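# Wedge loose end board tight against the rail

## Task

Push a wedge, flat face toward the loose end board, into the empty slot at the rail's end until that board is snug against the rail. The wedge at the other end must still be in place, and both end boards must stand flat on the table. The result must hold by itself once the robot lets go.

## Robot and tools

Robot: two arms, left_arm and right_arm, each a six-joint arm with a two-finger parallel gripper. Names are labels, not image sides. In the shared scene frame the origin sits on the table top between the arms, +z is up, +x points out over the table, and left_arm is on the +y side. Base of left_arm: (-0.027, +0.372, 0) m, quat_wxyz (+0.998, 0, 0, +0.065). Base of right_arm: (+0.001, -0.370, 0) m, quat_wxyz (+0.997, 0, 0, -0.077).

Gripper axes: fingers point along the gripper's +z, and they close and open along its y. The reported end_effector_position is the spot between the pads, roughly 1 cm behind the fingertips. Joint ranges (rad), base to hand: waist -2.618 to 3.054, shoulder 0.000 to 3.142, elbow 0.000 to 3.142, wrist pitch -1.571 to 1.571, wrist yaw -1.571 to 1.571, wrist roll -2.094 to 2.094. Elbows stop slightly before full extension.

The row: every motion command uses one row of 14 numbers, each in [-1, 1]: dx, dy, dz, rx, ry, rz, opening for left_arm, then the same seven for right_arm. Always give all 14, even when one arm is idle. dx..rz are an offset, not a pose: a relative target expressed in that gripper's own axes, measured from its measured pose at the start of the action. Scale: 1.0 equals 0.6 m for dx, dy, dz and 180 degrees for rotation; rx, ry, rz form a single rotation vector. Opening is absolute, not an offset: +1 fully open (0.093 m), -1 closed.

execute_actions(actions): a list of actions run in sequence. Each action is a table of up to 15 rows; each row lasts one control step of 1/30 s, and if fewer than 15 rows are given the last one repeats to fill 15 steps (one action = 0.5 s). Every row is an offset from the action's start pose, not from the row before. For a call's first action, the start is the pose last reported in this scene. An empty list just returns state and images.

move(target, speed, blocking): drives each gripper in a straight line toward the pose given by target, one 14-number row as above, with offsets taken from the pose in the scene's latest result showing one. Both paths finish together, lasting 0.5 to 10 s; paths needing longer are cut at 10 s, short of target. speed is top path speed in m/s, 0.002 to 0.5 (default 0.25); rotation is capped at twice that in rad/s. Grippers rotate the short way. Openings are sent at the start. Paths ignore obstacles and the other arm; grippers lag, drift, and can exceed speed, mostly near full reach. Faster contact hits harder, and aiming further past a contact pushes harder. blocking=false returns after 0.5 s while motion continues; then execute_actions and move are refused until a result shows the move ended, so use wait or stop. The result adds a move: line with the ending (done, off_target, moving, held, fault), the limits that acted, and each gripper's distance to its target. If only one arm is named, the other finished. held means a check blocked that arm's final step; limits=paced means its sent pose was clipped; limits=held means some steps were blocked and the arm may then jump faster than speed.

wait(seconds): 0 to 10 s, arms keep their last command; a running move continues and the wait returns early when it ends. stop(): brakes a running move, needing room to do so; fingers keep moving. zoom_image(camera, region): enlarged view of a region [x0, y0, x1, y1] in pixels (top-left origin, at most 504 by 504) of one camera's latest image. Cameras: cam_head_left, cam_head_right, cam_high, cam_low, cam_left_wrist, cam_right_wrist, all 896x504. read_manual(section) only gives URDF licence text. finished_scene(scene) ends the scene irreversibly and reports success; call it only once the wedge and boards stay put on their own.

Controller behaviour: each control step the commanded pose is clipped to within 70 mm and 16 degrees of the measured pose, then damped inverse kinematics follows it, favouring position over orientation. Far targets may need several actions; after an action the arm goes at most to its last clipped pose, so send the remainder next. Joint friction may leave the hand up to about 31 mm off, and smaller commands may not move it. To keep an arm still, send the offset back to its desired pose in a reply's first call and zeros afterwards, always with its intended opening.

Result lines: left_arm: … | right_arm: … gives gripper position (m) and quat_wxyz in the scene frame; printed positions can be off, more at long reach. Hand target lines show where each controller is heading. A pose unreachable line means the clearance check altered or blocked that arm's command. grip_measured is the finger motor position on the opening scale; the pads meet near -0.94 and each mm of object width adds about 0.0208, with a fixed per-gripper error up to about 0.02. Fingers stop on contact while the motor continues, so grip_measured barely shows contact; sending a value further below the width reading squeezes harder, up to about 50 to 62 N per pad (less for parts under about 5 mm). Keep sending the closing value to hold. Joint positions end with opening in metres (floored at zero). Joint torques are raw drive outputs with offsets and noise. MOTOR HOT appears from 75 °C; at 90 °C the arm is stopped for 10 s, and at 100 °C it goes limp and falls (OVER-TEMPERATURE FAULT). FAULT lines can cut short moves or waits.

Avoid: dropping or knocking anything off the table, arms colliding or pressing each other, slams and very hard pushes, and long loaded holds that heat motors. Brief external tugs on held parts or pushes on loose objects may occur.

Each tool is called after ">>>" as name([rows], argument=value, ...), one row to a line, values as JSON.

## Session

>>> execute_actions(actions=[])

Scene clock: 0.00 s.
left_arm: end_effector_position=(+0.3921, +0.1214, +0.3273) grip_measured=+0.985 end_effector_quat_wxyz=(+0.703, +0.569, +0.410, -0.121) | right_arm: end_effector_position=(+0.2314, -0.3692, +0.3625) grip_measured=+0.996 end_effector_quat_wxyz=(-0.484, +0.535, -0.605, +0.336)
Joint positions: left_arm=[-0.411  1.645  1.188  0.481  0.838  0.757  0.092] | right_arm=[-0.092  0.657  1.121 -0.795 -0.345 -1.446  0.093]
Joint velocities: left_arm=[-0.002  0.017  0.002  0.066  0.007  0.051  0.001] | right_arm=[-0.017 -0.007  0.007  0.022 -0.051  0.022  0.001]
Joint torques (N m, as the arm reports them, + toward a larger angle): no reading
Motor temperatures (°C, as the motors report them): left_arm=[27 35 41 40 27 26] | right_arm=[28 36 36 34 29 29]
Hand target (left_arm): +0.392, +0.121, +0.327; +0.703, +0.569, +0.410, -0.121
Hand target (right_arm): +0.231, -0.369, +0.363; +0.484, -0.535, +0.605, -0.336

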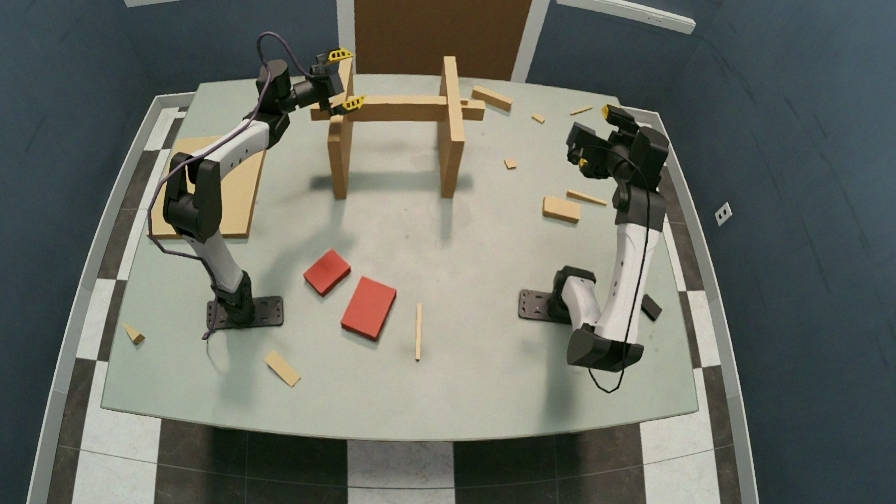

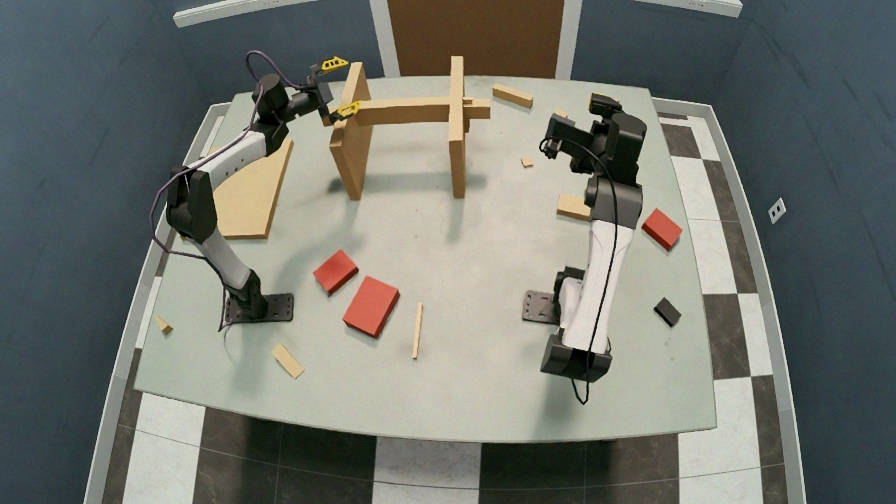

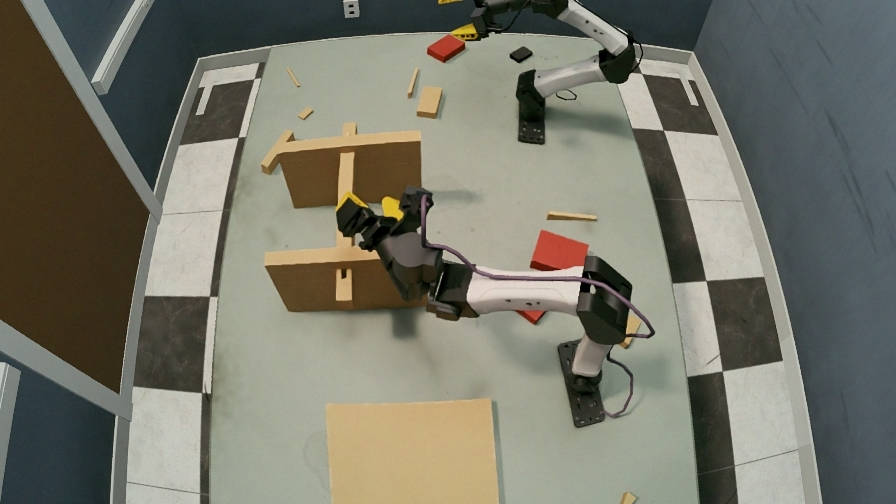

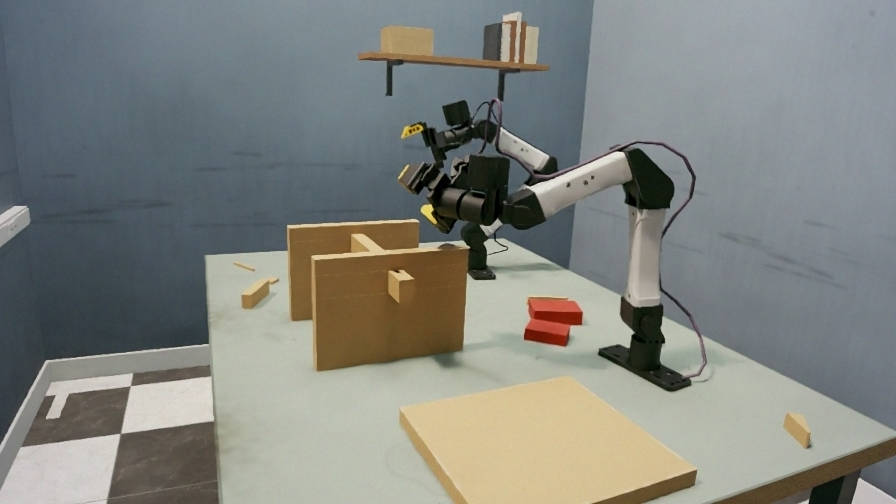

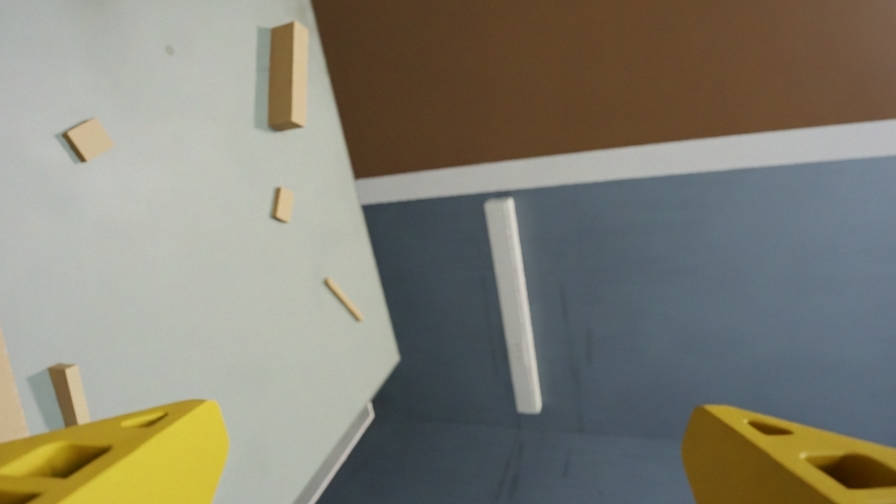

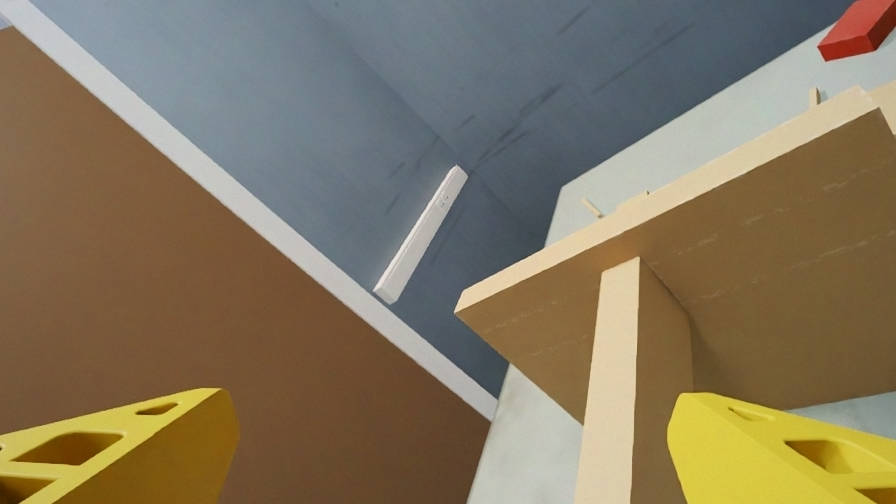

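>>> zoom_image(camera="cam_head_left", region=[290, 40, 520, 220])

>>> zoom_image(camera="cam_high", region=[520, 180, 620, 260])

>>> zoom_image(camera="cam_head_left", region=[370, 280, 470, 380])

>>> zoom_image(camera="cam_high", region=[250, 110, 450, 320])

Region (290, 40, 520, 220) of cam_head_left's 896x504 image, scaled by 2.191, with more detail than that image has; it fills the top 394 rows of this view, and the rest is white.

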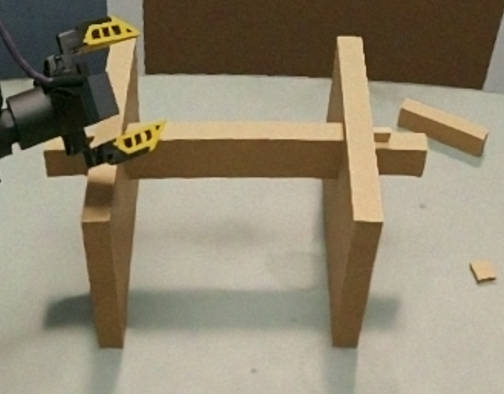

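Region (520, 180, 620, 260) of cam_high's 896x504 image, scaled by 5.040, with more detail than that image has; it fills the top 403 rows of this view, and the rest is white.

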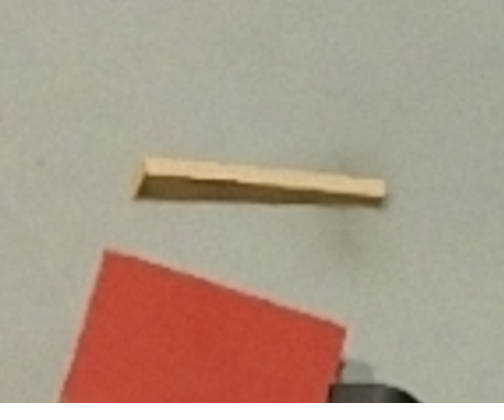

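Region (370, 280, 470, 380) of cam_head_left's 896x504 image, scaled by 5.040, with more detail than that image has.

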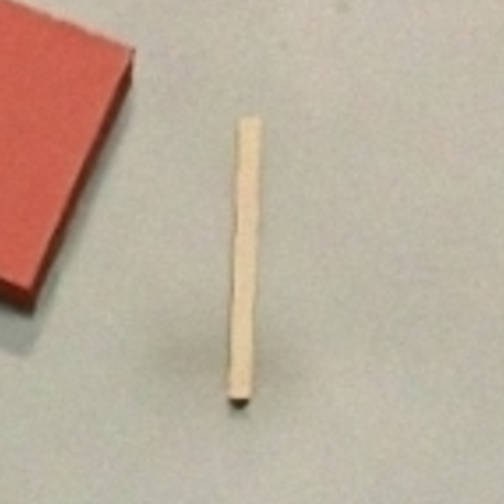

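Region (250, 110, 450, 320) of cam_high's 896x504 image, scaled by 2.400, with more detail than that image has; it fills the left 480 columns of this view, and the rest is white.

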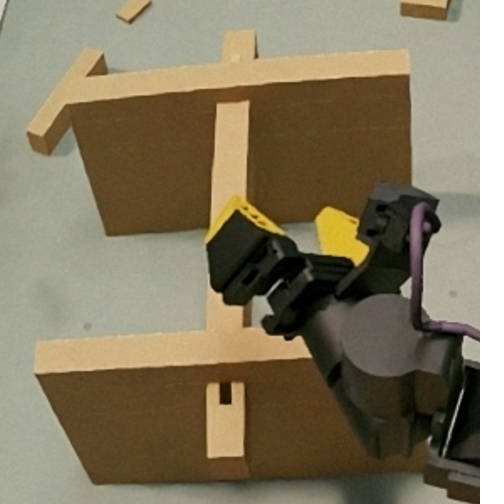

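>>> move(target=[0.2115,0.1077,-0.2043,-0.1186,0.1474,-0.7467,-1,-0.4385,0.6086,-0.3045,-0.3669,-0.2548,-0.4587,1], speed=0.35)

Scene clock: 124.13 s.
left_arm: end_effector_position=(+0.4545, +0.2856, +0.2794) grip_measured=-1.000 end_effector_quat_wxyz=(+0.144, -0.250, +0.801, -0.525) | right_arm: end_effector_position=(-0.0553, -0.0779, +0.1285) grip_measured=+0.996 end_effector_quat_wxyz=(+0.032, +0.999, -0.020, +0.013)
Joint positions: left_arm=[-0.024  1.875  1.773 -0.683  0.956 -0.92   0.   ] | right_arm=[ 1.923  1.73   1.475 -1.383  0.012 -1.331  0.093]
Joint velocities: left_arm=[-0.007 -0.007 -0.012 -0.081  0.007 -0.051  0.   ] | right_arm=[ 0.012  0.002 -0.017  0.022  0.022  0.037  0.001]
Joint torques (N m, as the arm reports them, + toward a larger angle): left_arm=[ 0.75 -8.78  9.59  1.47  0.34  0.08] | right_arm=[ 1.46 -7.56  7.74  0.25 -0.04  0.08]
Motor temperatures (°C, as the motors report them): left_arm=[27 46 49 45 27 26] | right_arm=[28 34 41 44 29 29]
Hand target (left_arm): +0.458, +0.290, +0.282; +0.145, -0.253, +0.798, -0.527
Hand target (right_arm): -0.062, -0.072, +0.133; +0.022, +1.000, -0.012, +0.005
Off the commanded pose (left_arm): 0.007 m, 1 deg.
Off the commanded pose (right_arm): 0.026 m, 5 deg.
move: off_target (right_arm)

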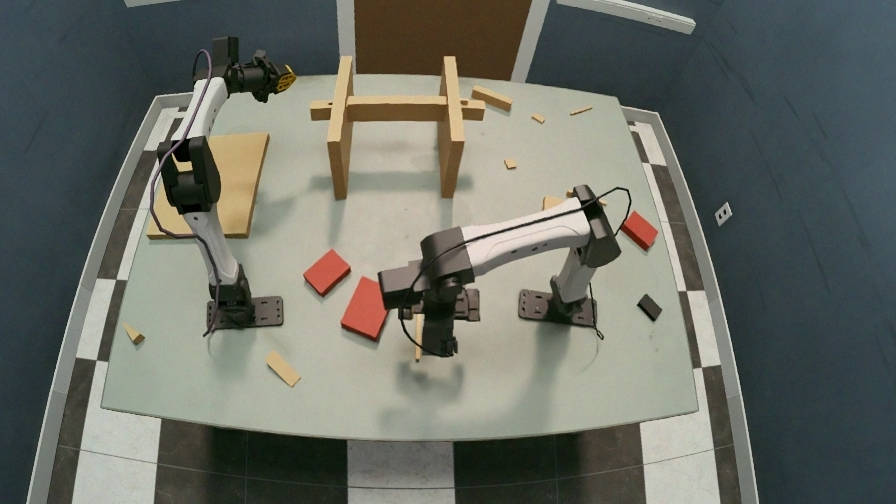

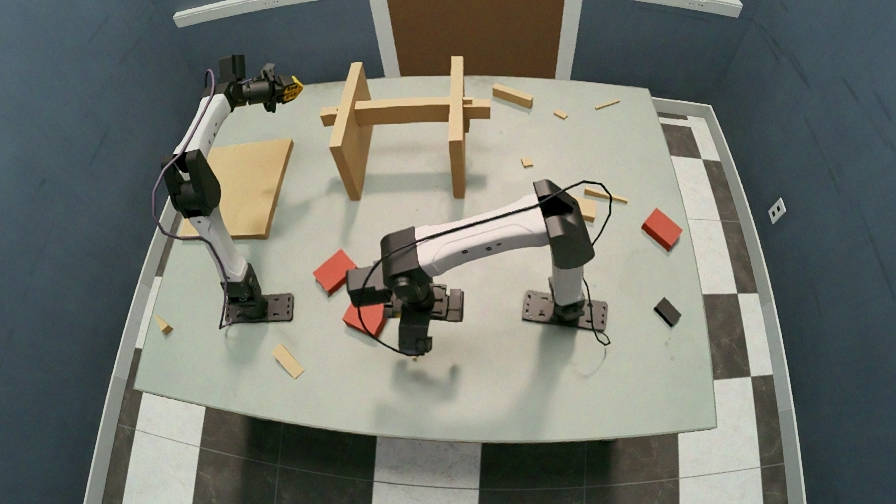

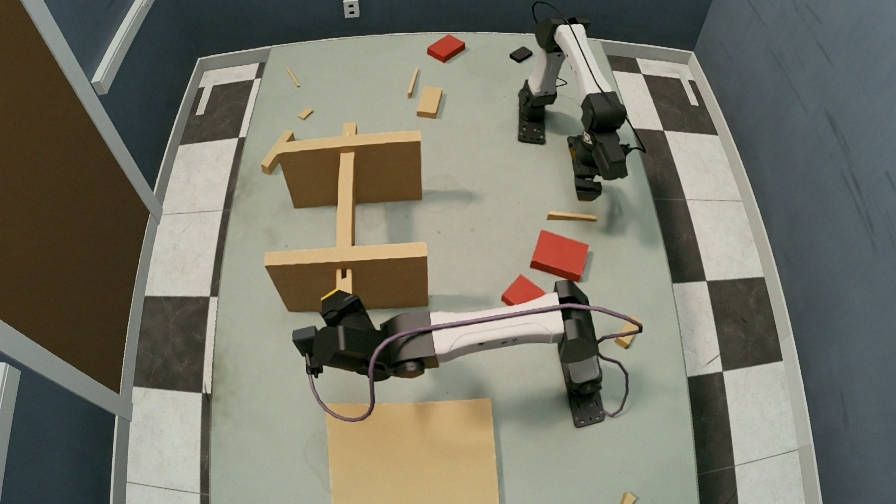

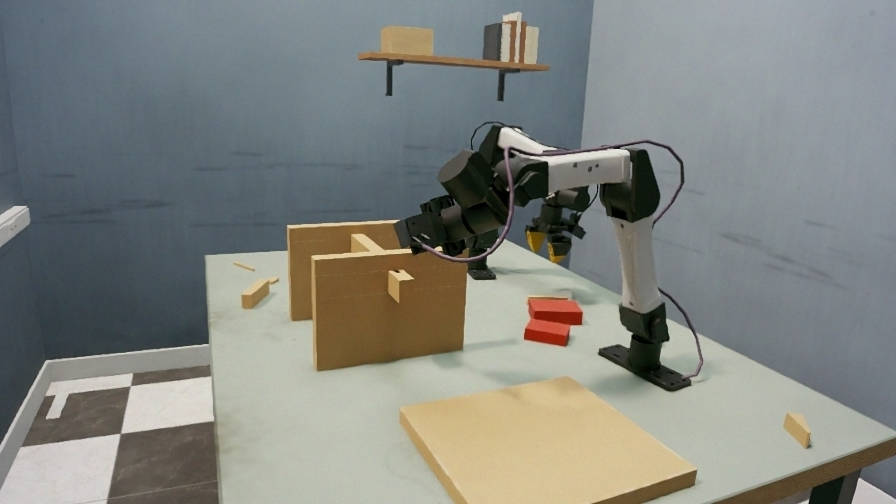

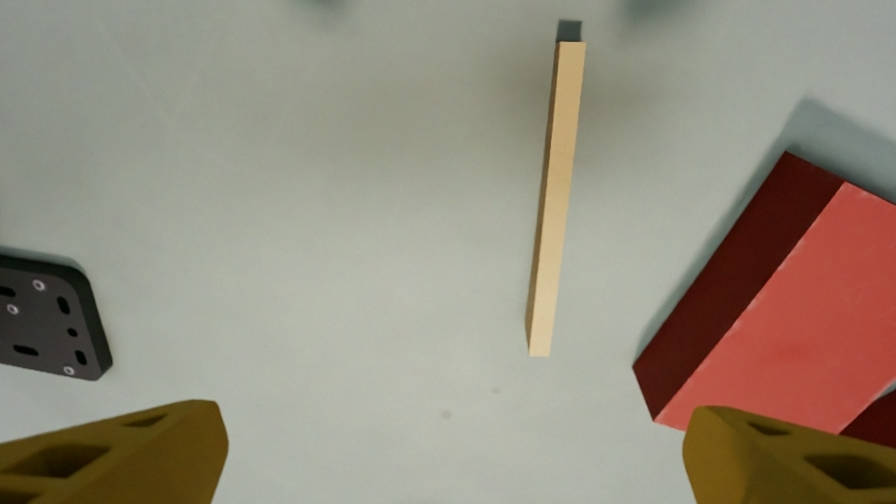

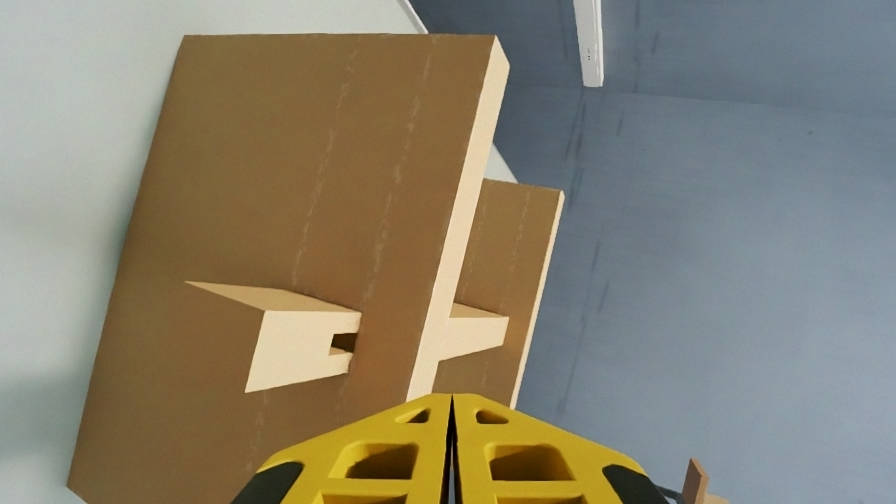

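>>> zoom_image(camera="cam_left_wrist", region=[480, 270, 600, 370])

>>> zoom_image(camera="cam_left_wrist", region=[510, 10, 630, 110])

>>> zoom_image(camera="cam_right_wrist", region=[170, 260, 420, 410])

>>> zoom_image(camera="cam_head_left", region=[300, 50, 400, 140])

Region (480, 270, 600, 370) of cam_left_wrist's 896x504 image, scaled by 4.200, with more detail than that image has.

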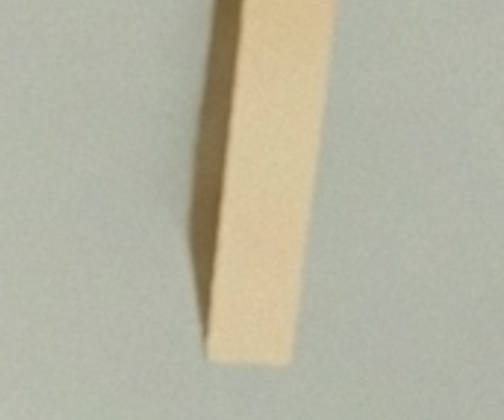

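Region (510, 10, 630, 110) of cam_left_wrist's 896x504 image, scaled by 4.200, with more detail than that image has.

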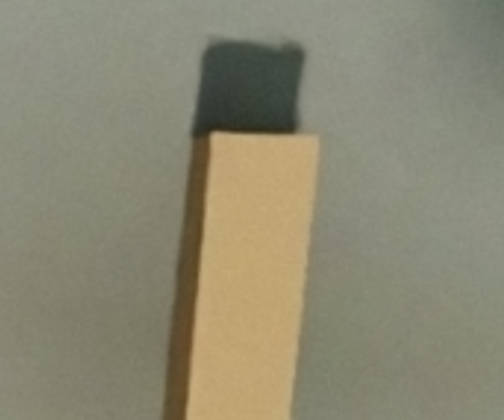

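Region (170, 260, 420, 410) of cam_right_wrist's 896x504 image, scaled by 2.016, with more detail than that image has; it fills the top 302 rows of this view, and the rest is white.

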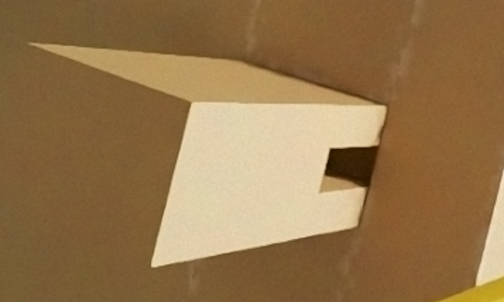

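Region (300, 50, 400, 140) of cam_head_left's 896x504 image, scaled by 5.040, with more detail than that image has; it fills the top 454 rows of this view, and the rest is white.

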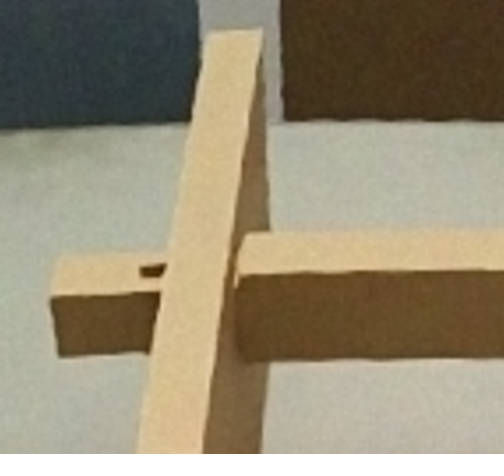

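>>> move(target=[-0.0125,0.3576,0.1599,0,0,0,-1,-0.0558,-0.0687,0.1418,0.0202,-0.0087,0.0067,-0.2], speed=0.15)

Scene clock: 196.37 s.
left_arm: end_effector_position=(+0.4566, +0.2858, +0.0464) grip_measured=-1.000 end_effector_quat_wxyz=(+0.141, -0.249, +0.803, -0.523) | right_arm: end_effector_position=(-0.0789, -0.0376, +0.0483) grip_measured=-0.199 end_effector_quat_wxyz=(-0.004, +0.999, -0.033, +0.005)
Joint positions: left_arm=[-0.024  2.144  1.184  0.159  0.956 -0.908  0.   ] | right_arm=[ 1.967  1.878  1.338 -1.026  0.012 -1.262  0.036]
Joint velocities: left_arm=[-0.017 -0.002 -0.007 -0.022  0.037 -0.007  0.   ] | right_arm=[0.002 0.002 0.012 0.007 0.11  0.022 0.   ]
Joint torques (N m, as the arm reports them, + toward a larger angle): left_arm=[  0.55 -10.66   5.69   1.72   0.32   0.07] | right_arm=[ 1.51 -8.63  4.4   0.54  0.01  0.2 ]
Motor temperatures (°C, as the motors report them): left_arm=[27 50 53 44 27 26] | right_arm=[28 37 45 38 29 29]
Hand target (left_arm): +0.456, +0.288, +0.045; +0.144, -0.250, +0.801, -0.525
Hand target (right_arm): -0.084, -0.040, +0.041; +0.000, +1.000, -0.030, +0.001
Off the commanded pose (left_arm): 0.003 m, 1 deg.
Off the commanded pose (right_arm): 0.011 m, 1 deg.
move: off_target (right_arm)

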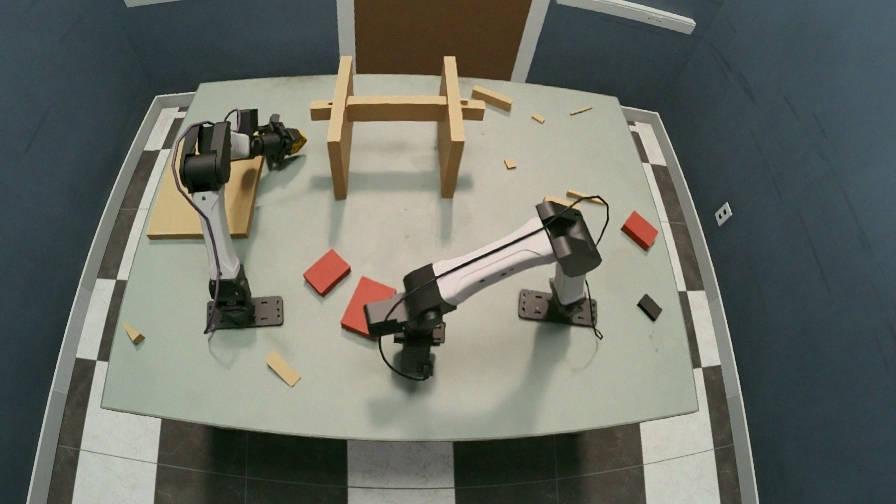

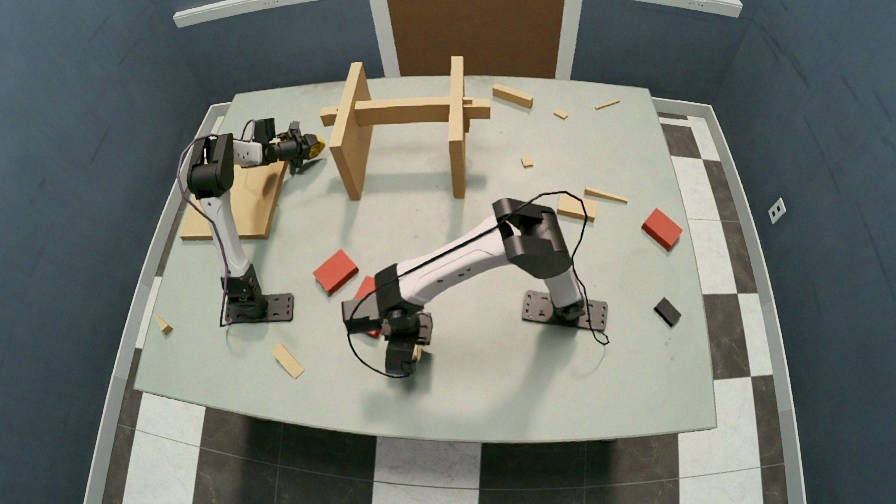

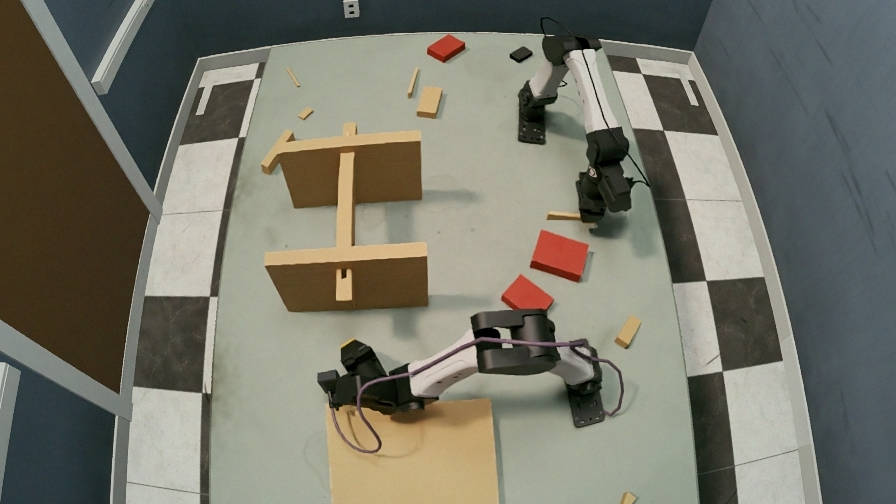

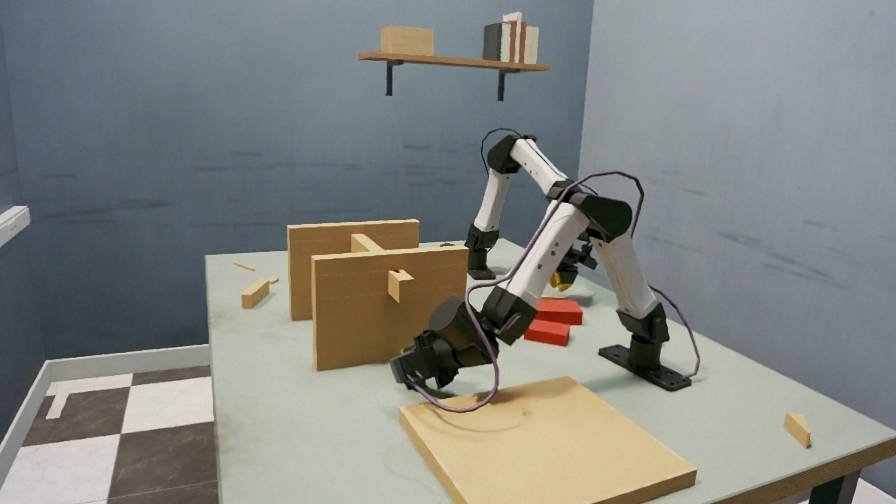

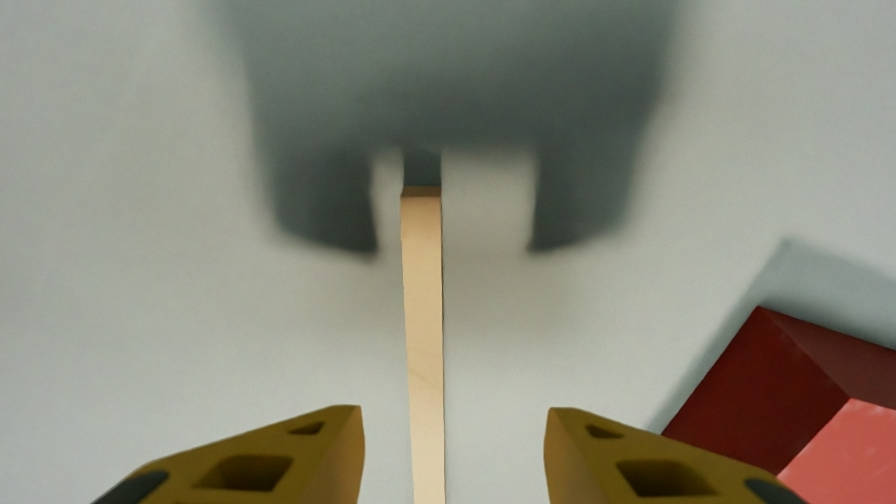

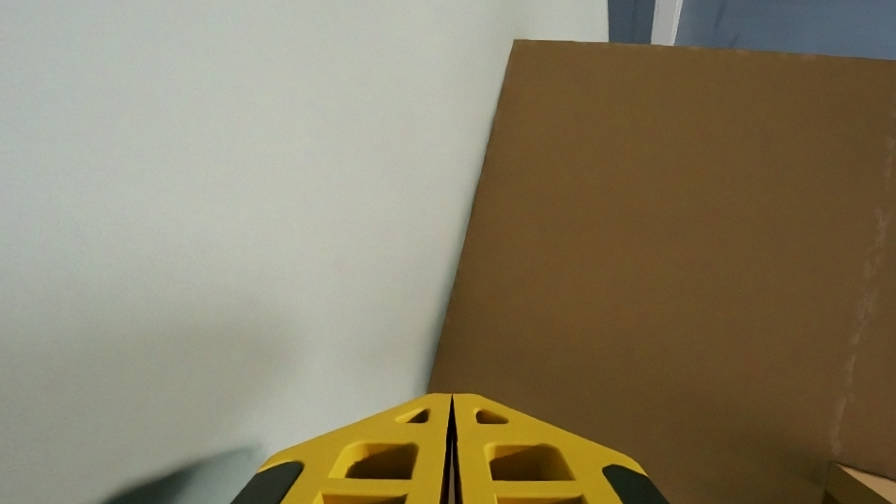

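>>> zoom_image(camera="cam_left_wrist", region=[380, 140, 470, 220])

Region (380, 140, 470, 220) of cam_left_wrist's 896x504 image, scaled by 5.600, with more detail than that image has.

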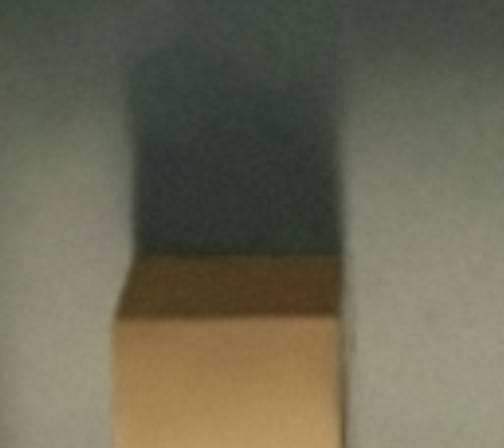

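>>> move(target=[0.0825,-0.0425,0.1181,0,0,0,-1,-0.0128,0.0180,0.0630,0,0,0,-0.2], speed=0.06)

Scene clock: 214.83 s.
left_arm: end_effector_position=(+0.4599, +0.1999, +0.0501) grip_measured=-1.000 end_effector_quat_wxyz=(+0.146, -0.243, +0.805, -0.521) | right_arm: end_effector_position=(-0.0829, -0.0447, +0.0178) grip_measured=-0.199 end_effector_quat_wxyz=(-0.006, +0.999, -0.036, +0.004)
Joint positions: left_arm=[-0.237  2.144  1.153  0.36   0.793 -1.112  0.   ] | right_arm=[ 1.983  1.894  1.231 -0.898  0.012 -1.24   0.036]
Joint velocities: left_arm=[-0.007 -0.007 -0.012 -0.051 -0.007  0.007  0.   ] | right_arm=[ 0.017 -0.007 -0.002 -0.007 -0.037  0.037 -0.   ]
Joint torques (N m, as the arm reports them, + toward a larger angle): left_arm=[-0.48 -9.34  5.61  1.96  0.15  0.09] | right_arm=[ 1.5  -8.56  4.21  0.57  0.11  0.22]
Motor temperatures (°C, as the motors report them): left_arm=[27 53 50 45 27 26] | right_arm=[28 38 43 38 29 29]
Hand target (left_arm): +0.457, +0.197, +0.040; +0.140, -0.248, +0.806, -0.519
Hand target (right_arm): -0.086, -0.047, +0.010; -0.004, +0.999, -0.033, +0.005
Off the commanded pose (left_arm): 0.010 m, 1 deg.
Off the commanded pose (right_arm): 0.009 m, 0 deg.
move: done

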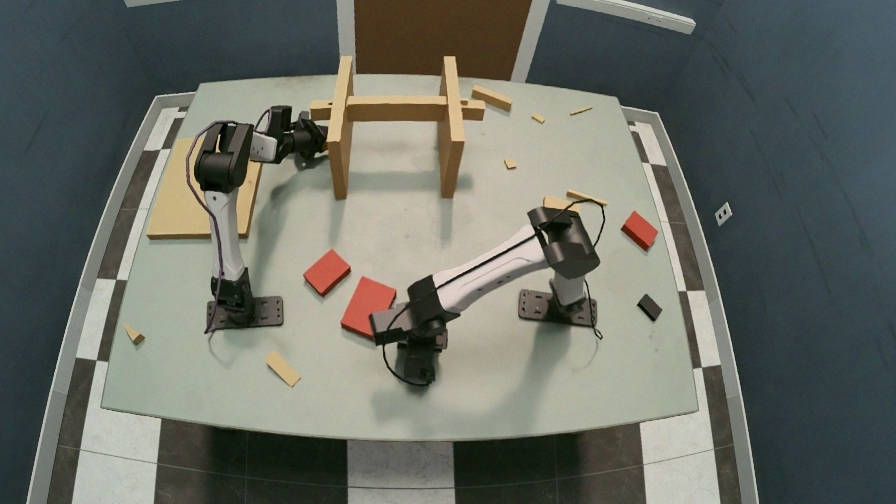

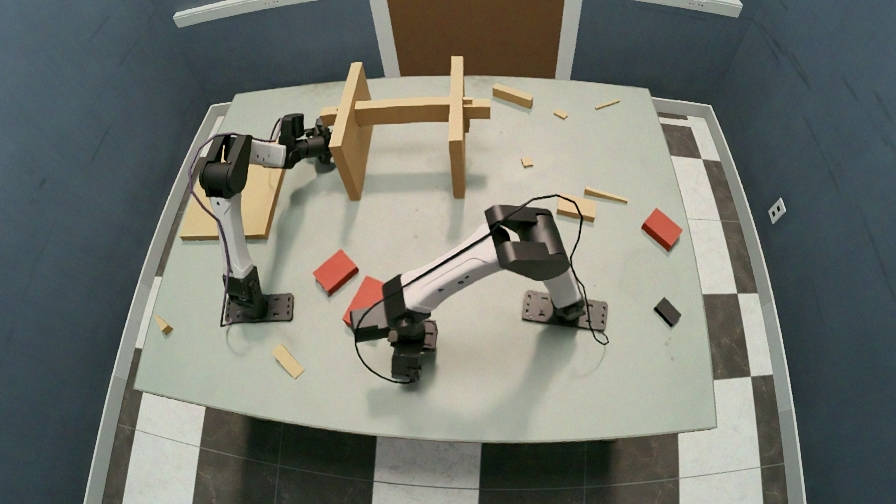

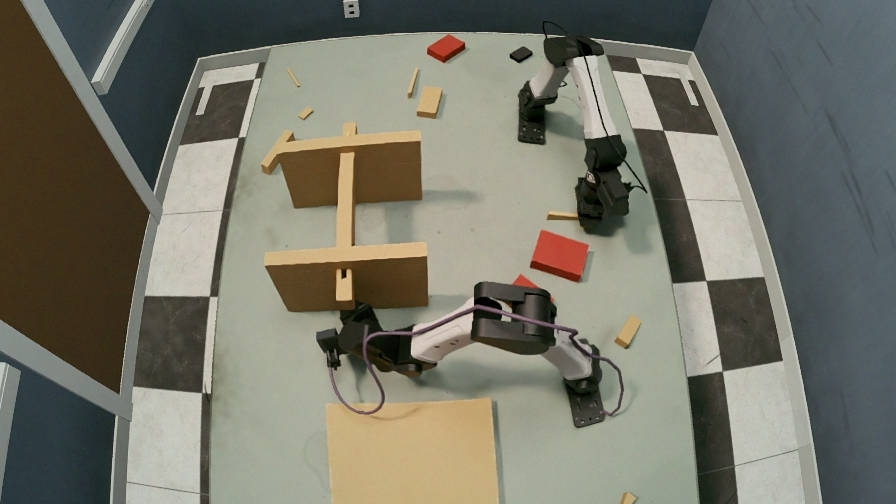

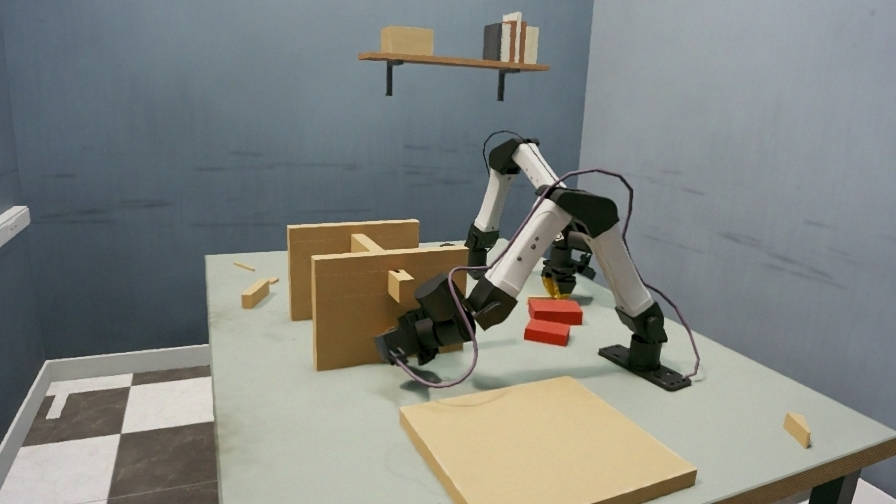

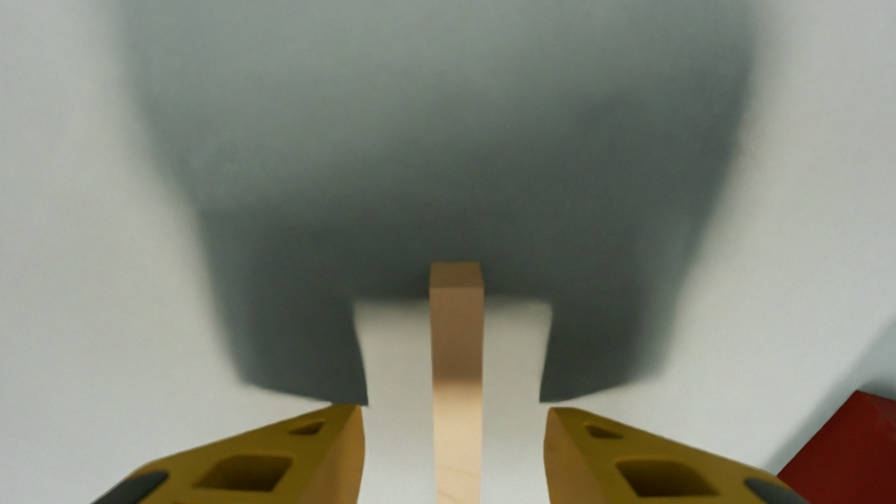

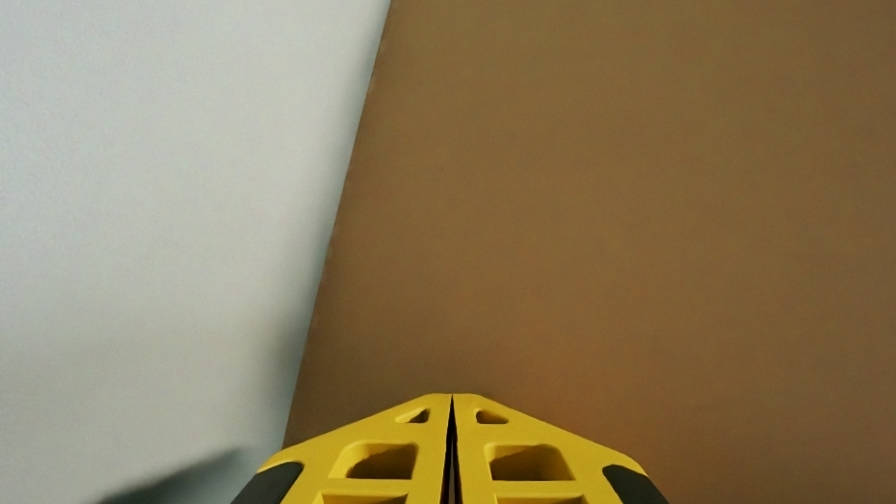

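>>> zoom_image(camera="cam_left_wrist", region=[410, 240, 510, 320])

Region (410, 240, 510, 320) of cam_left_wrist's 896x504 image, scaled by 5.040, with more detail than that image has; it fills the top 403 rows of this view, and the rest is white.

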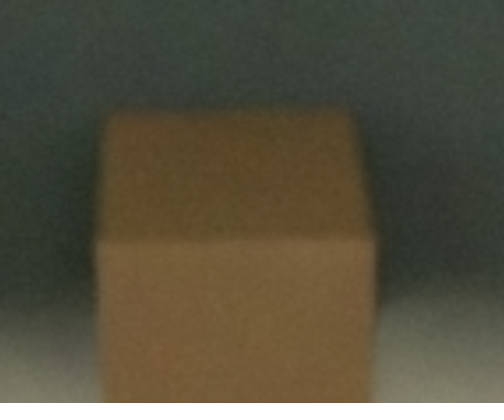

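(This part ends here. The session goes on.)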